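## Task

Push the E3 key down and hold it well down the whole time you play G4, then F#4, then E4, in exactly that sequence; only afterwards may E3 be released. The keyboard spans C3 (player's left end) to C5 (player's right end). A key counts as played once it travels most of its depth, with no feedback that it did. The attempt fails on any wrong key, any repeated sounding of a note, two keys sounding at the same moment, or any key sounding after E4. A result that stays true only because the robot is still holding it does not count.

## Robot and tools

Robot: two six-joint arms, left_arm and right_arm, each ending in an identical five-finger right hand (so the hands are not mirrored). The names do not indicate image sides. The arms face each other across a table; left_arm's base is on the +y side.

World frame (used in the state line): origin on the table surface halfway between the arm bases, table at z = 0, +z up. Positions in metres, orientation as quaternion wxyz, velocities in m/s and rad/s. Reported hand positions may be slightly off, more at long reach.

Hand point: a spot 0.05 m in front of the palm, where index pad and thumb tip meet in a pinch. Its own axes: +z along the straight fingers (fingertips 0.06-0.07 m beyond it), +y out of the palm, +x across the palm toward the little finger. A wrist bracket on the little-finger side protrudes 0.03 m past the point in +y and 0.11 m across; it can strike keys or the other arm.

The row (28 numbers, each in [-1, 1]): first left_arm dx, dy, dz, rx, ry, rz, then left_gripper little, ring, middle, index, thumb_bend, thumb_turn, force_limit, speed; then the same 14 for right_arm/right_gripper. Always send all 28, even if one arm is idle.

Arm numbers are an offset, not a pose: the target is displaced from the hand point's pose in the most recent result showing it (for a second call within one reply, or before any result in the scene, from where the hand is when the action begins), expressed in the hand point's own axes. 1.0 equals 0.6 m of translation or 180 degrees of rotation; rx, ry, rz form one rotation vector. Every row in a list is counted from that same base, not chained. All zeros sends the arm back to that base; it is not a pause. Per control step the command is clipped to 100 mm and 16 degrees from the measured pose, and motion trails commands by about 0.17 s.

Hand numbers are absolute targets: fingers +1 straight, -1 curled; thumb_bend +1 straight, -1 bent; thumb_turn +1 beside palm, -1 across it. force_limit maps -1..+1 to roughly 0..10 N fingertip (0..15 N for thumb motors), only for closing. speed maps -1..+1 to near zero..full (full travel 0.6 s). No value means "unchanged": to keep a hand as is, resend its last eight numbers, or before any, its hand_measured six plus hand_force_limit and hand_speed. An extended index finger with others curled is a natural way to press one key.

Tools:
- execute_actions {"actions": [...], "pictures": bool}. Empty list just reports state. One action {"rows": [[28]], "steps": n} runs up to 15 steps of 1/30 s, one row per step, last row repeated. A wait {"steps": n} (up to 300) sends nothing new and counts from the previous result, including your reply time.
- move {"target": [28], "speed": m/s 0.002-0.5 (default 0.25; turning up to twice that in rad/s), "stop_force": N 9-40}. Straight-line path toward the offset target, 0.5-10 s, both arms finishing together. With stop_force, an arm's path halts when its wrist sensor feels that much extra resistance along the direction of travel, then backs off two steps and holds; use it slowly, without rotating, and not when moving away from something already pressed. A touch can still overshoot the set force.
- wait {"seconds": 0-10}: let time pass.
- zoom_image {"camera", "region": [x0,y0,x1,y1]} px, max 504x504, cameras cam_high, cam_low, cam_left_wrist, cam_right_wrist.
- show_instructions: reference images.
- finished_scene {"scene": 1 or 2}: ends the scene irreversibly and reports success; it then gives the next task.

Results: state line per arm (pose, velocities), joint positions and torques (noisy, offset), Wrist force/torque in the end effector's axes (noisy, saturating near 50 N; pressing on a surface reads as force back into the arm), hand_measured, hand_stopped_by (moving, target, force, stalled, fault), hand_load_n (positive when pushed open). "Hand target" shows where the controller is driving. A move adds a "move:" line: done, off_target, moving, held, contact or fault, plus limits (paced = clipped pose; held = steps blocked). HELD or "pose unreachable" means part of a command was not applied.

Cautions: the simulation keeps running while you write. Each arm is stiff; commanding even slightly past a firm surface can trigger a fault stop (joint torque over its limit, wrist joints 25.7 N m, or 150 N external force) freezing that arm 10 s. Press keys gently and shallowly, one finger per key, and avoid two keys landing together or a key being re-pressed by bounce. Keep the holding hand still while the other plays. Never let the arms collide or press on each other. Do not knock anything off the table. Long holding under load heats motors; warnings begin at 70 °C and brakes engage at 85 °C.

Each tool is called after ">>>" by a JSON object that holds its "method" and its "body".

## Session

>>> {"method": "execute_actions", "body": {"actions": []}}

Scene clock: 0.00 s of 6000.00 s.
left_arm: end_effector_position=(+0.3017, +0.4777, +0.4840) hand_measured=(+1.000, +1.000, +1.000, +1.000, +1.000, +1.000) hand_load_n=(+0.0, +0.0, +0.0, +0.0, +0.0, +0.0) hand_stopped_by=(target, target, target, target, target, target) hand_force_limit=0.00 hand_speed=-0.80 end_effector_quat_wxyz=(-0.001, +0.333, +0.943, -0.000) end_effector_velocity=(-0.000, +0.001, +0.000) end_effector_angular_velocity=(+0.001, +0.001, +0.001) | right_arm: end_effector_position=(+0.0847, -0.2688, +0.4853) hand_measured=(+1.000, +1.000, +1.000, +1.000, +1.000, +1.000) hand_load_n=(+0.0, +0.0, +0.0, +0.0, +0.0, +0.0) hand_stopped_by=(target, target, target, target, target, target) hand_force_limit=0.00 hand_speed=-0.80 end_effector_quat_wxyz=(+0.024, -0.353, +0.935, +0.002) end_effector_velocity=(+0.000, +0.000, -0.001) end_effector_angular_velocity=(-0.001, +0.002, +0.000)
Joint positions: left_arm=[ 0.546 -1.714  1.319  1.968  1.573 -1.898] | right_arm=[-1.181 -1.747  1.331  1.939  1.57  -1.881]
Joint velocities: left_arm=[ 0.001 -0.    -0.     0.001  0.    -0.   ] | right_arm=[ 0.     0.001  0.002 -0.     0.    -0.   ]
Joint torques (N m, as the arm reports them, + toward a larger angle): no reading
Motor temperatures (°C, as the motors report them): left_arm=[28 27 26 30 34 33] | right_arm=[24 25 26 30 34 35]
Wrist force (N, on the end effector, along its own x y z axes, offset not removed): no reading
Wrist torque (N m, same axes, about the end effector's origin, offset not removed): no reading
Hand target (left_arm): +0.302, +0.478, +0.484; -0.001, +0.333, +0.943, -0.000
Hand target (right_arm): +0.085, -0.269, +0.485; +0.024, -0.353, +0.935, +0.002
camera_calibration (this result's frames):
cam_left_wrist: T_world_to_cam=[[0.709259, 0.70463, -0.0211878, -0.539043], [0.585169, -0.571722, 0.575075, -0.190936], [0.393101, -0.420275, -0.817826, 0.609501], [0, 0, 0, 1]] pos_world=[0.254455, 0.526821, 0.596847]
cam_right_wrist: T_world_to_cam=[[-0.539316, 0.842078, 0.00663128, 0.269285], [0.679958, 0.430812, 0.593344, -0.23031], [0.496785, 0.324509, -0.804921, 0.565965], [0, 0, 0, 1]] pos_world=[0.0206676, -0.311199, 0.590425]

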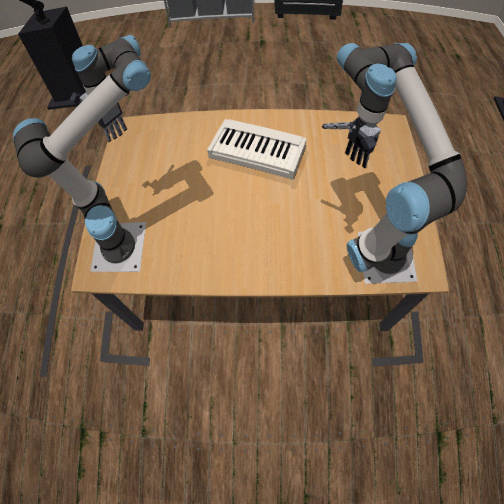

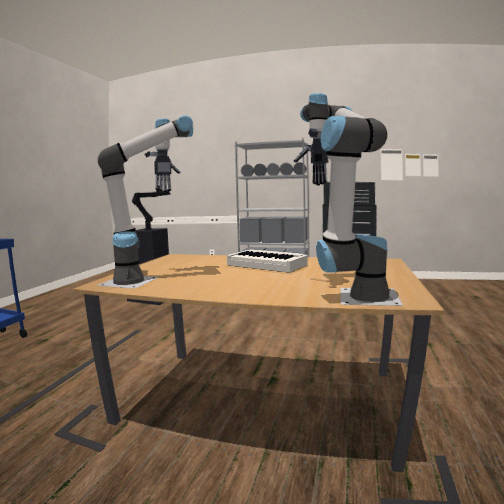

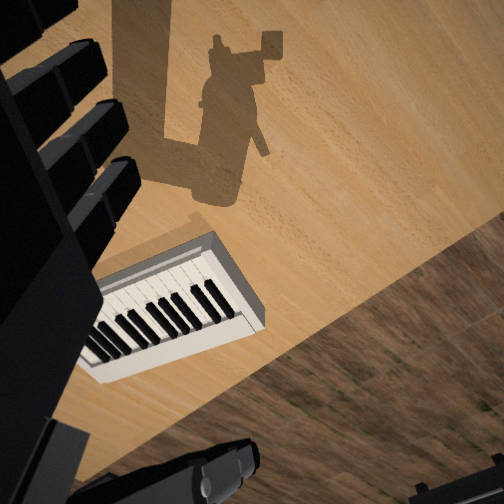

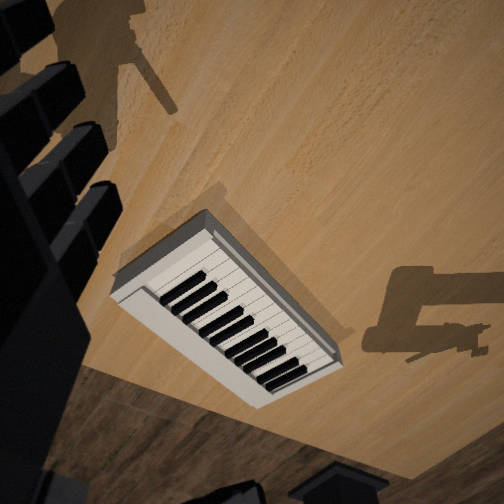

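>>> {"method": "zoom_image", "body": {"camera": "cam_right_wrist", "region": [100, 180, 360, 420]}}

>>> {"method": "zoom_image", "body": {"camera": "cam_high", "region": [195, 105, 320, 190]}}

>>> {"method": "zoom_image", "body": {"camera": "cam_left_wrist", "region": [60, 210, 290, 400]}}

Region (100, 180, 360, 420) of cam_right_wrist's 504x504 image, scaled by 1.938, with more detail than that image has; it fills the top 465 rows of this view, and the rest is white.

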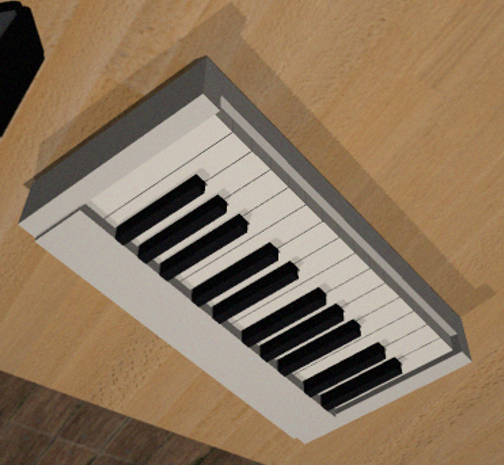

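Region (195, 105, 320, 190) of cam_high's 504x504 image, scaled by 4.032, with more detail than that image has; it fills the top 343 rows of this view, and the rest is white.

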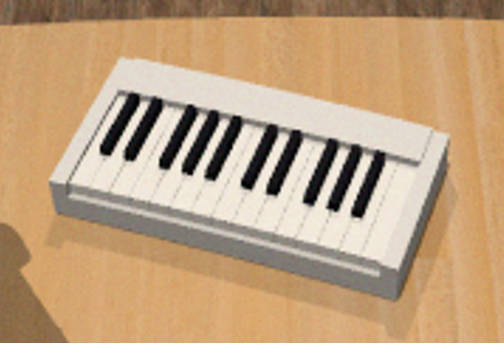

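Region (60, 210, 290, 400) of cam_left_wrist's 504x504 image, scaled by 2.191, with more detail than that image has; it fills the top 416 rows of this view, and the rest is white.

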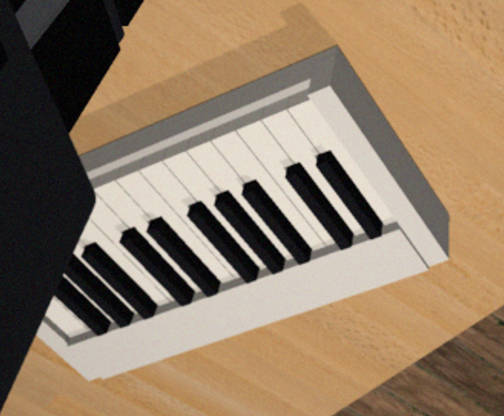

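>>> {"method": "zoom_image", "body": {"camera": "cam_right_wrist", "region": [140, 210, 270, 330]}}

>>> {"method": "zoom_image", "body": {"camera": "cam_right_wrist", "region": [230, 290, 350, 410]}}

Region (140, 210, 270, 330) of cam_right_wrist's 504x504 image, scaled by 3.877, with more detail than that image has; it fills the top 465 rows of this view, and the rest is white.

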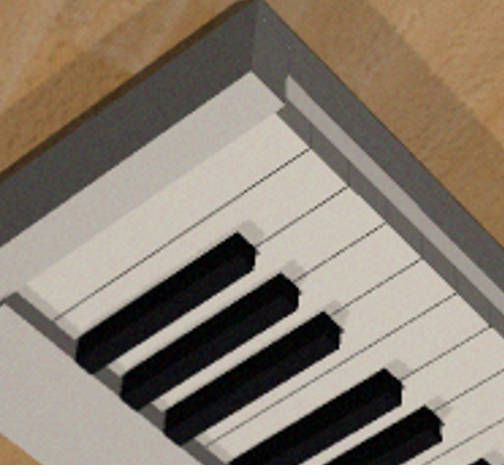

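Region (230, 290, 350, 410) of cam_right_wrist's 504x504 image, scaled by 4.200, with more detail than that image has.

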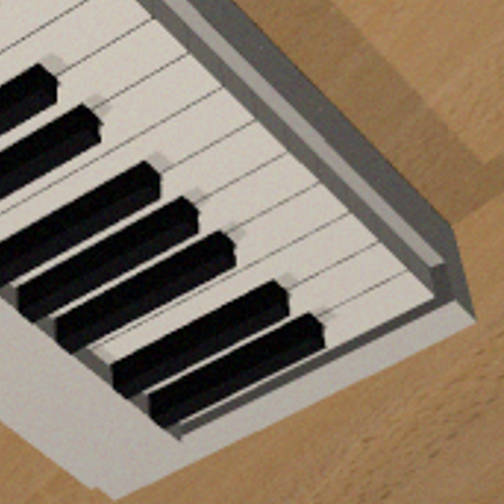

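>>> {"method": "move", "body": {"target": [-0.5163,-0.2954,0.6392,0.2408,-0.1234,-0.5362, 1,1,1,1,1,1,-0.5,0, -0.5669,0.0003,0.6518,0.1788,-0.1334,-0.1887, 1,1,1,1,-0.5,-1,0,0], "speed": 0.3}}

Scene clock: 123.77 s of 6000.00 s.
left_arm: end_effector_position=(+0.4309, +0.1456, +0.1003) hand_measured=(+1.000, +1.000, +1.000, +1.000, +1.000, +1.000) hand_load_n=(+0.0, +0.0, +0.0, +0.0, +0.0, +0.0) hand_stopped_by=(target, target, target, target, target, target) hand_force_limit=-0.50 hand_speed=0.00 end_effector_quat_wxyz=(-0.048, +0.487, -0.794, +0.361) end_effector_velocity=(+0.001, -0.001, -0.002) end_effector_angular_velocity=(-0.003, -0.000, +0.009) | right_arm: end_effector_position=(+0.3564, -0.0357, +0.1107) hand_measured=(+1.000, +1.000, +1.000, +1.000, -0.500, -1.000) hand_load_n=(+0.0, +0.0, +0.0, +0.0, +0.0, +0.0) hand_stopped_by=(target, target, target, target, target, target) hand_force_limit=0.00 hand_speed=0.00 end_effector_quat_wxyz=(+0.307, -0.577, +0.734, -0.187) end_effector_velocity=(+0.001, +0.001, -0.001) end_effector_angular_velocity=(+0.000, -0.003, +0.002)
Joint positions: left_arm=[ 0.5   -1.203  1.629  0.407  1.46  -3.679] | right_arm=[-0.82  -1.069  1.462  0.555  1.991 -2.268]
Joint velocities: left_arm=[-0.001  0.003  0.    -0.005 -0.006 -0.008] | right_arm=[ 0.     0.003 -0.001 -0.006  0.001 -0.003]
Joint torques (N m, as the arm reports them, + toward a larger angle): left_arm=[ -7.78 -24.88  -3.32  -1.71  -1.48  -2.24] | right_arm=[ 13.63 -31.99 -24.38  -0.65   2.91  -2.46]
Motor temperatures (°C, as the motors report them): left_arm=[28 27 26 30 34 33] | right_arm=[24 25 26 30 34 35]
Wrist force (N, on the end effector, along its own x y z axes, offset not removed): left_arm=[-0.6 -0.6 0.8] | right_arm=[1.6 3.1 0.7]
Wrist torque (N m, same axes, about the end effector's origin, offset not removed): left_arm=[-0.20 -0.23 -0.22] | right_arm=[0.37 -0.38 0.08]
Hand target (left_arm): +0.431, +0.145, +0.100; +0.048, -0.487, +0.794, -0.361
Hand target (right_arm): +0.357, -0.036, +0.111; +0.307, -0.577, +0.733, -0.187
Off the commanded pose (left_arm): 0.000 m, 0 deg.
Off the commanded pose (right_arm): 0.001 m, 0 deg.
After step 90, 117.00 s passed at rest.
move: done
camera_calibration (this result's frames):
cam_left_wrist: T_world_to_cam=[[-0.667527, 0.343141, -0.660804, 0.305183], [0.235811, 0.939223, 0.249508, -0.272594], [0.706258, 0.0107278, -0.707873, -0.103408], [0, 0, 0, 1]] pos_world=[0.341031, 0.152415, 0.196481]
cam_right_wrist: T_world_to_cam=[[-0.709303, 0.405949, -0.576276, 0.3316], [-0.151781, 0.710393, 0.687244, 0.00279399], [0.688369, 0.574932, -0.442269, -0.0456798], [0, 0, 0, 1]] pos_world=[0.267074, -0.110335, 0.168971]

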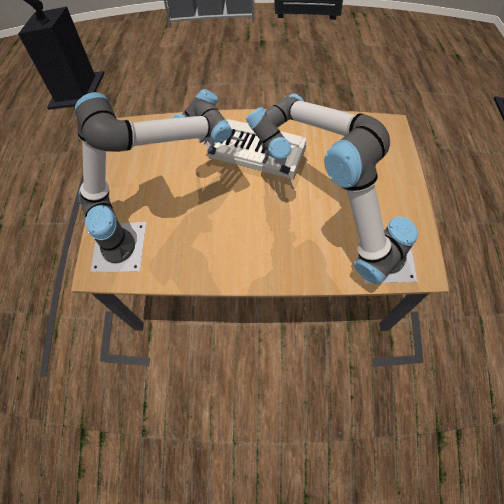

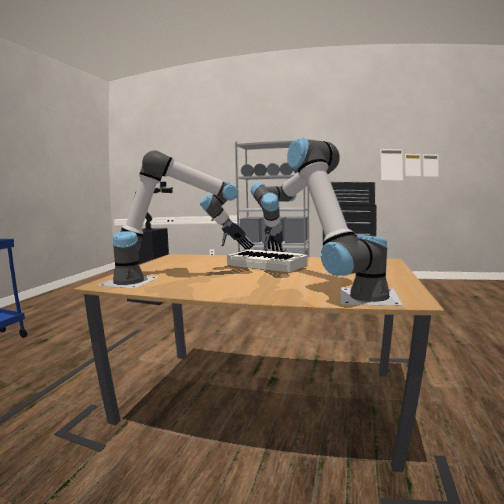

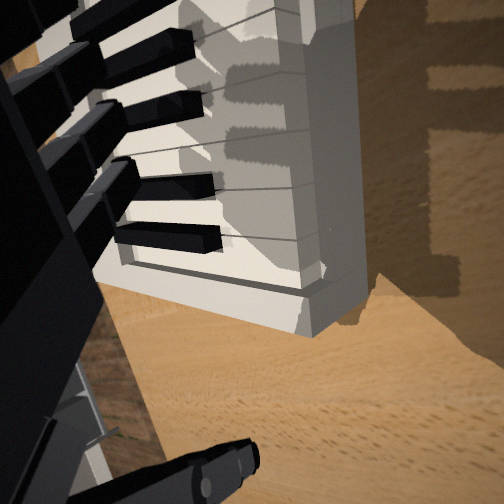

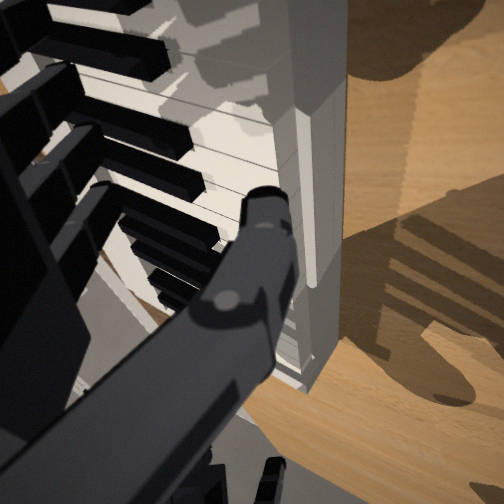

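>>> {"method": "zoom_image", "body": {"camera": "cam_high", "region": [170, 80, 330, 190]}}

>>> {"method": "zoom_image", "body": {"camera": "cam_low", "region": [190, 170, 320, 280]}}

>>> {"method": "zoom_image", "body": {"camera": "cam_left_wrist", "region": [100, 60, 340, 300]}}

>>> {"method": "zoom_image", "body": {"camera": "cam_right_wrist", "region": [60, 0, 320, 250]}}

Region (170, 80, 330, 190) of cam_high's 504x504 image, scaled by 3.150, with more detail than that image has; it fills the top 346 rows of this view, and the rest is white.

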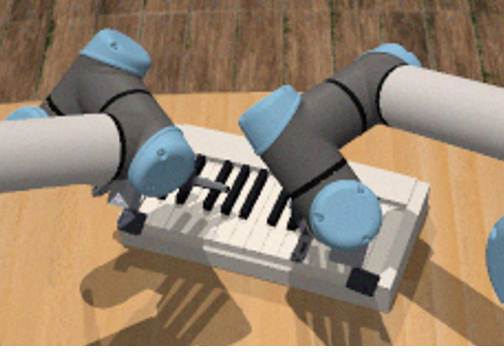

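Region (190, 170, 320, 280) of cam_low's 504x504 image, scaled by 3.877, with more detail than that image has; it fills the top 426 rows of this view, and the rest is white.

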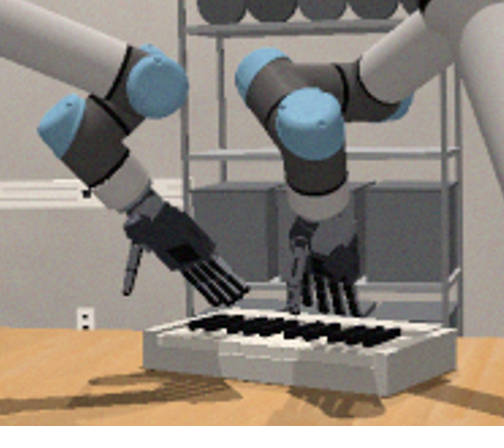

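Region (100, 60, 340, 300) of cam_left_wrist's 504x504 image, scaled by 2.100, with more detail than that image has.

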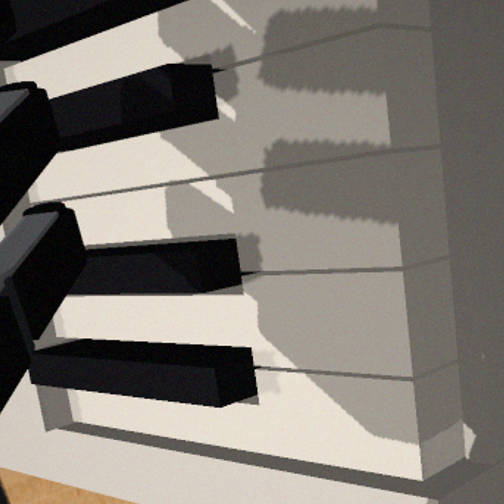

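Region (60, 0, 320, 250) of cam_right_wrist's 504x504 image, scaled by 1.938, with more detail than that image has; it fills the top 485 rows of this view, and the rest is white.

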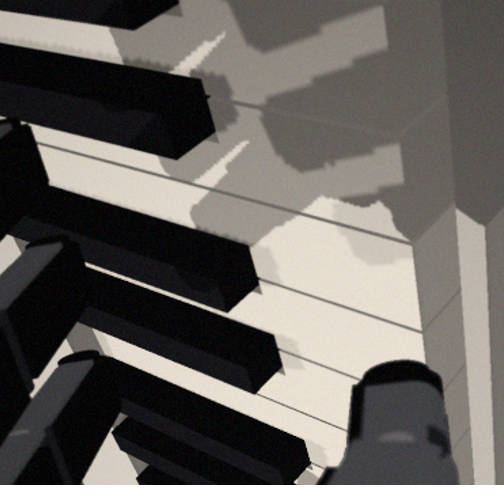

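>>> {"method": "zoom_image", "body": {"camera": "cam_right_wrist", "region": [150, 0, 310, 200]}}

>>> {"method": "zoom_image", "body": {"camera": "cam_right_wrist", "region": [0, 0, 200, 220]}}

Region (150, 0, 310, 200) of cam_right_wrist's 504x504 image, scaled by 2.520, with more detail than that image has; it fills the left 403 columns of this view, and the rest is white.

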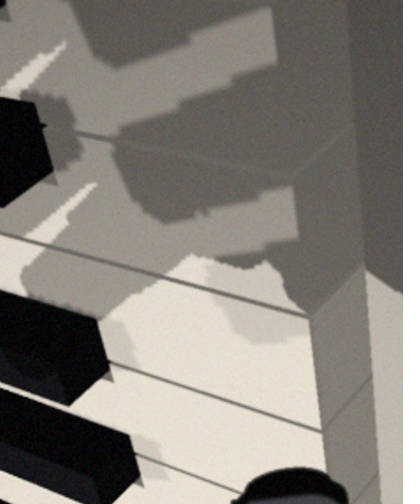

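Region (0, 0, 200, 220) of cam_right_wrist's 504x504 image, scaled by 2.291, with more detail than that image has; it fills the left 458 columns of this view, and the rest is white.

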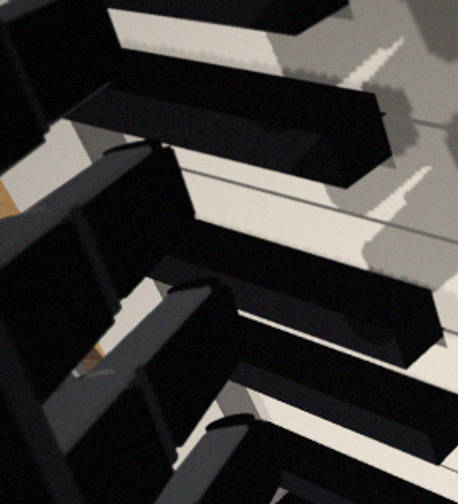

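>>> {"method": "move", "body": {"target": [-0.0014,0.0646,0.0047,0,0,0, 1,1,1,1,1,1,-0.5,0, 0.0070,0.0588,0.0101,0,0,0, 1,1,1,1,-0.5,-1,-0.5,0], "speed": 0.08}}

>>> {"method": "zoom_image", "body": {"camera": "cam_left_wrist", "region": [60, 60, 300, 300]}}

>>> {"method": "zoom_image", "body": {"camera": "cam_right_wrist", "region": [20, 0, 260, 240]}}

Scene clock: 244.73 s of 6000.00 s.
left_arm: end_effector_position=(+0.4040, +0.1550, +0.0742) hand_measured=(+1.000, +1.000, +1.000, +1.000, +1.000, +1.000) hand_load_n=(+0.0, +0.0, +0.0, +0.0, +0.0, +0.0) hand_stopped_by=(target, target, target, target, target, target) hand_force_limit=-0.50 hand_speed=0.00 end_effector_quat_wxyz=(-0.048, +0.487, -0.794, +0.361) end_effector_velocity=(-0.002, +0.000, -0.001) end_effector_angular_velocity=(-0.001, -0.001, -0.000) | right_arm: end_effector_position=(+0.3342, -0.0300, +0.0832) hand_measured=(+1.000, +1.000, +1.000, +1.000, -0.500, -1.000) hand_load_n=(+0.0, +0.0, +0.0, +0.0, +0.0, +0.0) hand_stopped_by=(target, target, target, target, target, target) hand_force_limit=-0.50 hand_speed=0.00 end_effector_quat_wxyz=(+0.307, -0.577, +0.733, -0.187) end_effector_velocity=(-0.001, +0.001, -0.002) end_effector_angular_velocity=(+0.000, -0.000, +0.000)
Joint positions: left_arm=[ 0.455 -1.231  1.745  0.323  1.43  -3.713] | right_arm=[-0.779 -1.052  1.516  0.5    2.015 -2.231]
Joint velocities: left_arm=[-0.003 -0.002  0.007 -0.006 -0.002 -0.002] | right_arm=[ 0.003  0.002  0.002 -0.003  0.001  0.002]
Joint torques (N m, as the arm reports them, + toward a larger angle): left_arm=[ -7.47 -44.61  -1.95  -1.83  -1.93  -2.04] | right_arm=[ 15.09 -30.37 -11.29  -0.22   2.9    2.67]
Motor temperatures (°C, as the motors report them): left_arm=[28 27 26 30 34 33] | right_arm=[24 25 26 30 34 35]
Wrist force (N, on the end effector, along its own x y z axes, offset not removed): left_arm=[0.6 0.9 2.5] | right_arm=[2.5 3.8 -0.5]
Wrist torque (N m, same axes, about the end effector's origin, offset not removed): left_arm=[-0.20 -0.46 0.01] | right_arm=[0.54 -0.49 0.21]
Hand target (left_arm): +0.404, +0.155, +0.074; +0.048, -0.487, +0.794, -0.361
Hand target (right_arm): +0.334, -0.030, +0.083; +0.307, -0.577, +0.733, -0.187
Off the commanded pose (left_arm): 0.000 m, 0 deg.
Off the commanded pose (right_arm): 0.000 m, 0 deg.
After step 90, 117.00 s passed at rest.
move: done
camera_calibration (this result's frames):
cam_left_wrist: T_world_to_cam=[[-0.667536, 0.343171, -0.660779, 0.266789], [0.235834, 0.939212, 0.249527, -0.268599], [0.706242, 0.0107345, -0.707889, -0.103048], [0, 0, 0, 1]] pos_world=[0.314213, 0.161823, 0.170365]
cam_right_wrist: T_world_to_cam=[[-0.709287, 0.40592, -0.576316, 0.297676], [-0.151827, 0.710406, 0.687221, 0.0142615], [0.688375, 0.574937, -0.442252, -0.0458261], [0, 0, 0, 1]] pos_world=[0.244848, -0.104617, 0.141488]

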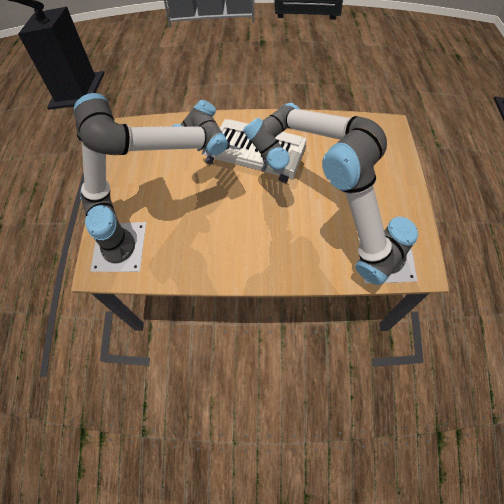

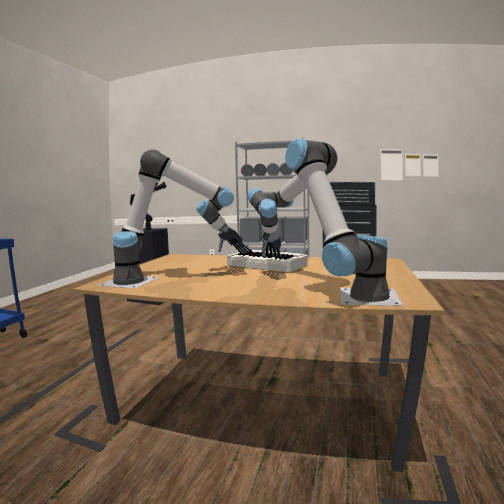

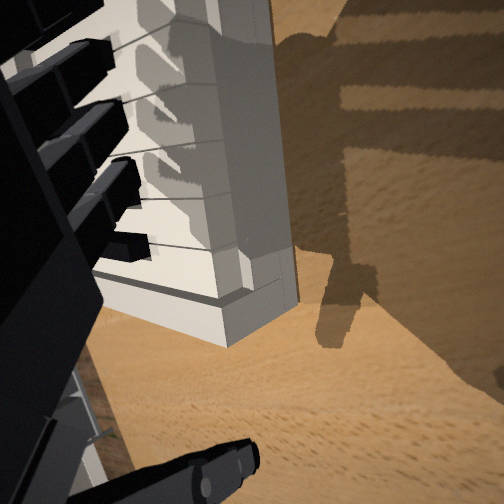

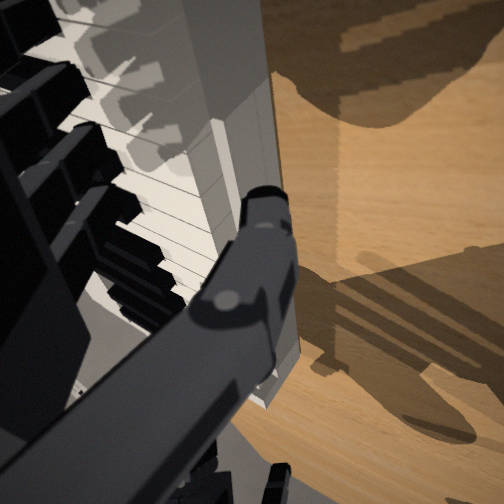

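Region (60, 60, 300, 300) of cam_left_wrist's 504x504 image, scaled by 2.100, with more detail than that image has.

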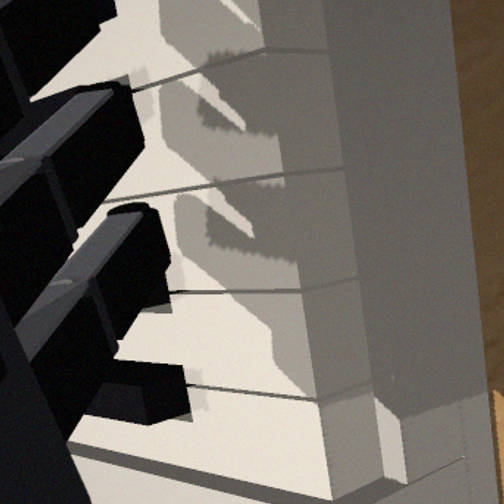

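Region (20, 0, 260, 240) of cam_right_wrist's 504x504 image, scaled by 2.100, with more detail than that image has.

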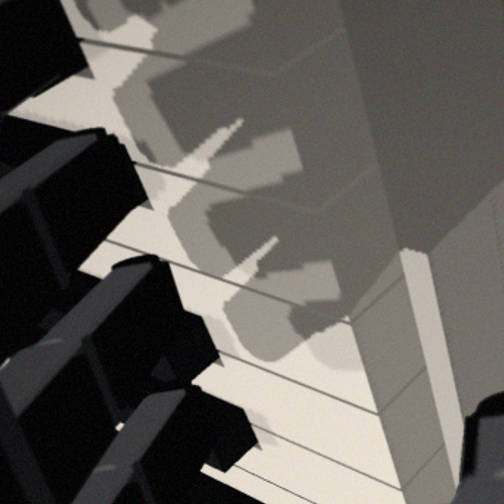

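>>> {"method": "execute_actions", "body": {"actions": [{"rows":[[0.0001,0.0010,0.0015,0,0,0, 1,1,1,1,1,1,-0.9,-0.75, 0.0004,0.0010,0.0012,0,0,0, 1,1,1,1,-0.5,-1,-0.9,-0.75],[0.0003,0.0020,0.0029,0,0,0, 1,1,1,1,1,1,-0.9,-0.75, 0.0008,0.0021,0.0025,0,0,0, 1,1,1,1,-0.5,-1,-0.9,-0.75],[0.0004,0.0031,0.0044,0,0,0, 1,1,1,1,1,1,-0.9,-0.75, 0.0012,0.0032,0.0037,0,0,0, 1,1,1,1,-0.5,-1,-0.9,-0.75],[0.0005,0.0041,0.0058,0,0,0, 1,1,1,1,1,1,-0.9,-0.75, 0.0016,0.0042,0.0049,0,0,0, 1,1,1,1,-0.5,-1,-0.9,-0.75],[0.0005,0.0041,0.0058,0,0,0, 1,1,1,1,1,1,-0.9,-0.75, 0.0016,0.0042,0.0049,0,0,0, 1,1,1,1,-0.5,-1,-0.9,-0.75],[0.0005,0.0041,0.0058,0,0,0, 1,1,1,1,1,1,-0.9,-0.75, 0.0016,0.0042,0.0049,0,0,0, 1,1,1,1,-0.5,-1,-0.9,-0.75],[0.0005,0.0041,0.0058,0,0,0, 1,1,1,1,1,1,-0.9,-0.75, 0.0016,0.0042,0.0049,0,0,0, 1,1,1,1,-0.5,-1,-0.9,-0.75],[0.0005,0.0041,0.0058,0,0,0, 1,1,1,0.72,1,1,-0.9,-0.75, 0.0016,0.0042,0.0049,0,0,0, 1,0.72,1,1,-0.5,-1,-0.9,-0.75]],"steps":15}], "pictures": false}}

>>> {"method": "execute_actions", "body": {"actions": [{"steps":16}]}}

Scene clock: 365.23 s of 6000.00 s.
left_arm: end_effector_position=(+0.4036, +0.1537, +0.0703) hand_measured=(+1.000, +1.000, +1.000, +0.932, +1.000, +1.000) hand_load_n=(+0.0, +0.0, +0.0, +0.0, +0.0, +0.0) hand_stopped_by=(target, target, target, moving, target, target) hand_force_limit=-0.90 hand_speed=-0.75 end_effector_quat_wxyz=(-0.048, +0.487, -0.794, +0.361) end_effector_velocity=(-0.000, -0.001, -0.001) end_effector_angular_velocity=(-0.000, -0.000, -0.000) | right_arm: end_effector_position=(+0.3342, -0.0301, +0.0794) hand_measured=(+1.000, +0.932, +1.000, +1.000, -0.500, -1.000) hand_load_n=(+0.0, +0.0, +0.0, +0.0, +0.0, +0.0) hand_stopped_by=(target, moving, target, target, target, target) hand_force_limit=-0.90 hand_speed=-0.75 end_effector_quat_wxyz=(+0.307, -0.577, +0.733, -0.187) end_effector_velocity=(+0.000, +0.000, -0.001) end_effector_angular_velocity=(+0.001, +0.000, +0.000)
Joint positions: left_arm=[ 0.452 -1.226  1.748  0.315  1.428 -3.715] | right_arm=[-0.779 -1.048  1.52   0.491  2.015 -2.231]
Joint velocities: left_arm=[-0.001  0.002  0.001 -0.003 -0.    -0.001] | right_arm=[-0.     0.002  0.    -0.002 -0.001 -0.   ]
Joint torques (N m, as the arm reports them, + toward a larger angle): left_arm=[ -8.39 -23.77  -2.68  -2.01  -1.68  -2.07] | right_arm=[-13.92 -32.6   -9.81  -0.58  -1.74  -2.61]
Motor temperatures (°C, as the motors report them): left_arm=[28 27 26 30 34 33] | right_arm=[24 25 26 30 34 35]
Wrist force (N, on the end effector, along its own x y z axes, offset not removed): left_arm=[0.9 0.3 2.6] | right_arm=[0.9 1.5 0.5]
Wrist torque (N m, same axes, about the end effector's origin, offset not removed): left_arm=[-0.15 -0.40 -0.05] | right_arm=[0.15 -0.28 -0.08]
Hand target (left_arm): +0.404, +0.154, +0.070; +0.048, -0.487, +0.794, -0.361
Hand target (right_arm): +0.334, -0.030, +0.079; +0.307, -0.577, +0.733, -0.187
Off the commanded pose (left_arm): 0.000 m, 0 deg.
Off the commanded pose (right_arm): 0.000 m, 0 deg.
Steps of this call (steps 1 to 90: nothing new was sent; then 117.00 s passed at rest; steps 91 to 105: all 15 steps of this action). Readings (end_effector_position | what the end effector reports):
91: left_arm (+0.4038, +0.1551, +0.0740) | right_arm (+0.3341, -0.0300, +0.0830) | left_arm hand_measured=(+1.000, +1.000, +1.000, +1.000, +1.000, +1.000) hand_load_n=(+0.0, +0.0, +0.0, +0.0, +0.0, +0.0) hand_stopped_by=(target, target, target, target, target, target) hand_force_limit=-0.90 hand_speed=-0.75 | right_arm hand_measured=(+1.000, +1.000, +1.000, +1.000, -0.500, -1.000) hand_load_n=(+0.0, +0.0, +0.0, +0.0, +0.0, +0.0) hand_stopped_by=(target, target, target, target, target, target) hand_force_limit=-0.90 hand_speed=-0.75
92: left_arm (+0.4039, +0.1550, +0.0740) | right_arm (+0.3341, -0.0300, +0.0829) | left_arm hand_measured=(+1.000, +1.000, +1.000, +1.000, +1.000, +1.000) hand_load_n=(+0.0, +0.0, +0.0, +0.0, +0.0, +0.0) hand_stopped_by=(target, target, target, target, target, target) hand_force_limit=-0.90 hand_speed=-0.75 | right_arm hand_measured=(+1.000, +1.000, +1.000, +1.000, -0.500, -1.000) hand_load_n=(+0.0, +0.0, +0.0, +0.0, +0.0, +0.0) hand_stopped_by=(target, target, target, target, target, target) hand_force_limit=-0.90 hand_speed=-0.75
94: left_arm (+0.4038, +0.1547, +0.0733) | right_arm (+0.3341, -0.0300, +0.0821) | left_arm hand_measured=(+1.000, +1.000, +1.000, +1.000, +1.000, +1.000) hand_load_n=(+0.0, +0.0, +0.0, +0.0, +0.0, +0.0) hand_stopped_by=(target, target, target, target, target, target) hand_force_limit=-0.90 hand_speed=-0.75 | right_arm hand_measured=(+1.000, +1.000, +1.000, +1.000, -0.500, -1.000) hand_load_n=(+0.0, +0.0, +0.0, +0.0, +0.0, +0.0) hand_stopped_by=(target, target, target, target, target, target) hand_force_limit=-0.90 hand_speed=-0.75
98: left_arm (+0.4036, +0.1540, +0.0713) | right_arm (+0.3341, -0.0300, +0.0802) | left_arm hand_measured=(+1.000, +1.000, +1.000, +1.000, +1.000, +1.000) hand_load_n=(+0.0, +0.0, +0.0, +0.0, +0.0, +0.0) hand_stopped_by=(target, target, target, moving, target, target) hand_force_limit=-0.90 hand_speed=-0.75 | right_arm hand_measured=(+1.000, +1.000, +1.000, +1.000, -0.500, -1.000) hand_load_n=(+0.0, +0.0, +0.0, +0.0, +0.0, +0.0) hand_stopped_by=(target, moving, target, target, target, target) hand_force_limit=-0.90 hand_speed=-0.75
105: the state above

Scene clock: 365.77 s of 6000.00 s.
left_arm: end_effector_position=(+0.4035, +0.1536, +0.0702) hand_measured=(+1.000, +1.000, +1.000, +0.890, +1.000, +1.000) hand_load_n=(+0.0, +0.0, +0.0, +0.5, +0.0, +0.0) hand_stopped_by=(target, target, target, force, target, target) hand_force_limit=-0.90 hand_speed=-0.75 end_effector_quat_wxyz=(-0.048, +0.487, -0.794, +0.361) end_effector_velocity=(+0.000, -0.000, +0.000) end_effector_angular_velocity=(-0.000, -0.000, +0.000) | right_arm: end_effector_position=(+0.3342, -0.0301, +0.0792) hand_measured=(+1.000, +0.904, +1.000, +1.000, -0.500, -1.000) hand_load_n=(+0.0, +0.5, +0.0, +0.0, +0.0, +0.0) hand_stopped_by=(target, force, target, target, target, target) hand_force_limit=-0.90 hand_speed=-0.75 end_effector_quat_wxyz=(+0.307, -0.577, +0.733, -0.187) end_effector_velocity=(-0.000, -0.000, -0.001) end_effector_angular_velocity=(-0.000, +0.001, -0.001)
Joint positions: left_arm=[ 0.452 -1.225  1.748  0.315  1.428 -3.715] | right_arm=[-0.779 -1.048  1.52   0.491  2.015 -2.231]
Joint velocities: left_arm=[ 0.  0. -0. -0. -0. -0.] | right_arm=[ 0.     0.001  0.    -0.     0.     0.001]
Joint torques (N m, as the arm reports them, + toward a larger angle): left_arm=[ -7.17 -22.18  -2.34  -1.82  -1.72  -2.25] | right_arm=[-14.15 -31.31 -10.05  -0.28  -1.95  -2.53]
Motor temperatures (°C, as the motors report them): left_arm=[28 27 26 30 34 33] | right_arm=[24 25 26 30 34 35]
Wrist force (N, on the end effector, along its own x y z axes, offset not removed): left_arm=[1.3 -0.7 -1.1] | right_arm=[0.8 2.3 -1.5]
Wrist torque (N m, same axes, about the end effector's origin, offset not removed): left_arm=[0.00 -0.46 -0.08] | right_arm=[0.47 -0.26 0.02]
Hand target (left_arm): +0.404, +0.154, +0.070; +0.048, -0.487, +0.794, -0.361
Hand target (right_arm): +0.334, -0.030, +0.079; +0.307, -0.577, +0.733, -0.187
Off the commanded pose (left_arm): 0.000 m, 0 deg.
Off the commanded pose (right_arm): 0.000 m, 0 deg.
Steps of this call (steps 1 to 16: nothing new was sent). Readings (end_effector_position | what the end effector reports):
1: left_arm (+0.4036, +0.1537, +0.0703) | right_arm (+0.3342, -0.0301, +0.0793) | left_arm hand_measured=(+1.000, +1.000, +1.000, +0.918, +1.000, +1.000) hand_load_n=(+0.0, +0.0, +0.0, +0.0, +0.0, +0.0) hand_stopped_by=(target, target, target, moving, target, target) hand_force_limit=-0.90 hand_speed=-0.75 | right_arm hand_measured=(+1.000, +0.918, +1.000, +1.000, -0.500, -1.000) hand_load_n=(+0.0, +0.0, +0.0, +0.0, +0.0, +0.0) hand_stopped_by=(target, moving, target, target, target, target) hand_force_limit=-0.90 hand_speed=-0.75
2: left_arm (+0.4036, +0.1537, +0.0703) | right_arm (+0.3342, -0.0301, +0.0793) | left_arm hand_measured=(+1.000, +1.000, +1.000, +0.904, +1.000, +1.000) hand_load_n=(+0.0, +0.0, +0.0, +0.0, +0.0, +0.0) hand_stopped_by=(target, target, target, moving, target, target) hand_force_limit=-0.90 hand_speed=-0.75 | right_arm hand_measured=(+1.000, +0.904, +1.000, +1.000, -0.500, -1.000) hand_load_n=(+0.0, +0.5, +0.0, +0.0, +0.0, +0.0) hand_stopped_by=(target, force, target, target, target, target) hand_force_limit=-0.90 hand_speed=-0.75
4: left_arm (+0.4036, +0.1536, +0.0702) | right_arm (+0.3342, -0.0301, +0.0793) | left_arm hand_measured=(+1.000, +1.000, +1.000, +0.890, +1.000, +1.000) hand_load_n=(+0.0, +0.0, +0.0, +0.5, +0.0, +0.0) hand_stopped_by=(target, target, target, force, target, target) hand_force_limit=-0.90 hand_speed=-0.75 | right_arm hand_measured=(+1.000, +0.904, +1.000, +1.000, -0.500, -1.000) hand_load_n=(+0.0, +0.5, +0.0, +0.0, +0.0, +0.0) hand_stopped_by=(target, force, target, target, target, target) hand_force_limit=-0.90 hand_speed=-0.75
8: left_arm (+0.4035, +0.1536, +0.0702) | right_arm (+0.3342, -0.0300, +0.0793) | left_arm hand_measured=(+1.000, +1.000, +1.000, +0.890, +1.000, +1.000) hand_load_n=(+0.0, +0.0, +0.0, +0.5, +0.0, +0.0) hand_stopped_by=(target, target, target, force, target, target) hand_force_limit=-0.90 hand_speed=-0.75 | right_arm hand_measured=(+1.000, +0.904, +1.000, +1.000, -0.500, -1.000) hand_load_n=(+0.0, +0.5, +0.0, +0.0, +0.0, +0.0) hand_stopped_by=(target, force, target, target, target, target) hand_force_limit=-0.90 hand_speed=-0.75
16: the state above
camera_calibration (this result's frames):
cam_left_wrist: T_world_to_cam=[[-0.667535, 0.343171, -0.660781, 0.264308], [0.235834, 0.939212, 0.249527, -0.266152], [0.706243, 0.0107336, -0.707888, -0.105519], [0, 0, 0, 1]] pos_world=[0.313725, 0.160403, 0.166366]
cam_right_wrist: T_world_to_cam=[[-0.709287, 0.40592, -0.576316, 0.295369], [-0.151826, 0.710407, 0.68722, 0.0170139], [0.688375, 0.574936, -0.442253, -0.0475614], [0, 0, 0, 1]] pos_world=[0.244825, -0.104638, 0.1375]

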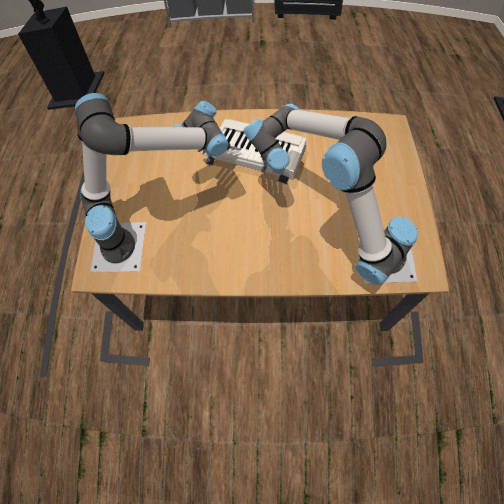

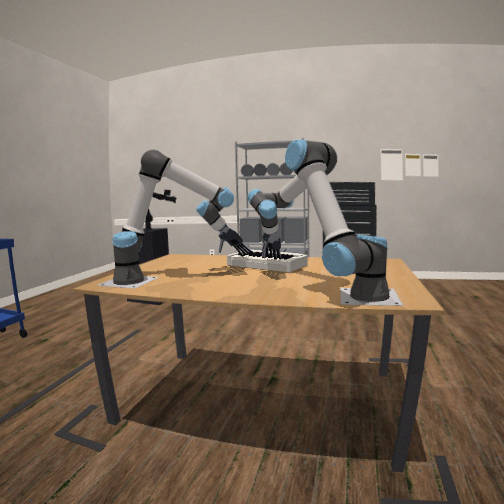

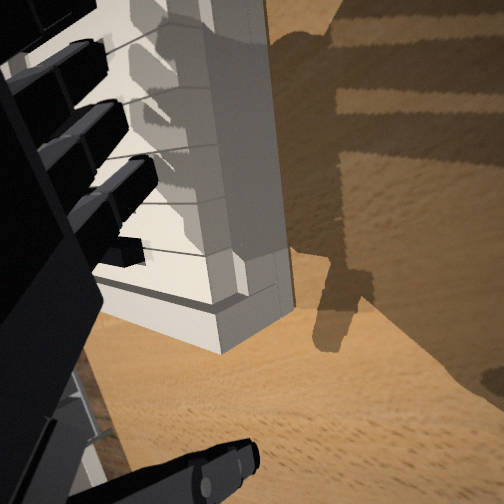

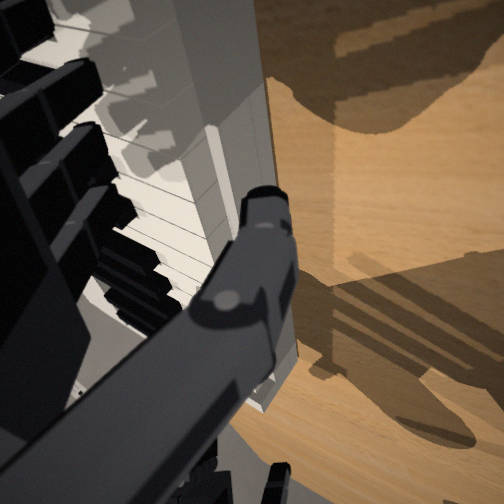

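>>> {"method": "zoom_image", "body": {"camera": "cam_left_wrist", "region": [90, 90, 250, 270]}}

>>> {"method": "zoom_image", "body": {"camera": "cam_right_wrist", "region": [30, 10, 210, 190]}}

Region (90, 90, 250, 270) of cam_left_wrist's 504x504 image, scaled by 2.800, with more detail than that image has.

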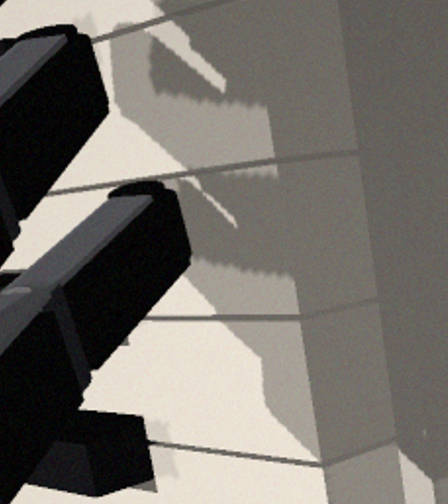

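Region (30, 10, 210, 190) of cam_right_wrist's 504x504 image, scaled by 2.800, with more detail than that image has.

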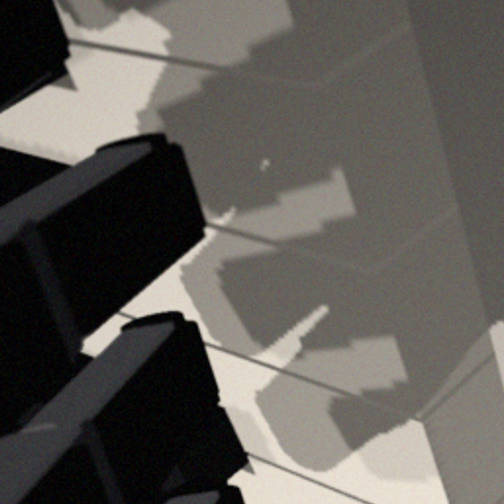

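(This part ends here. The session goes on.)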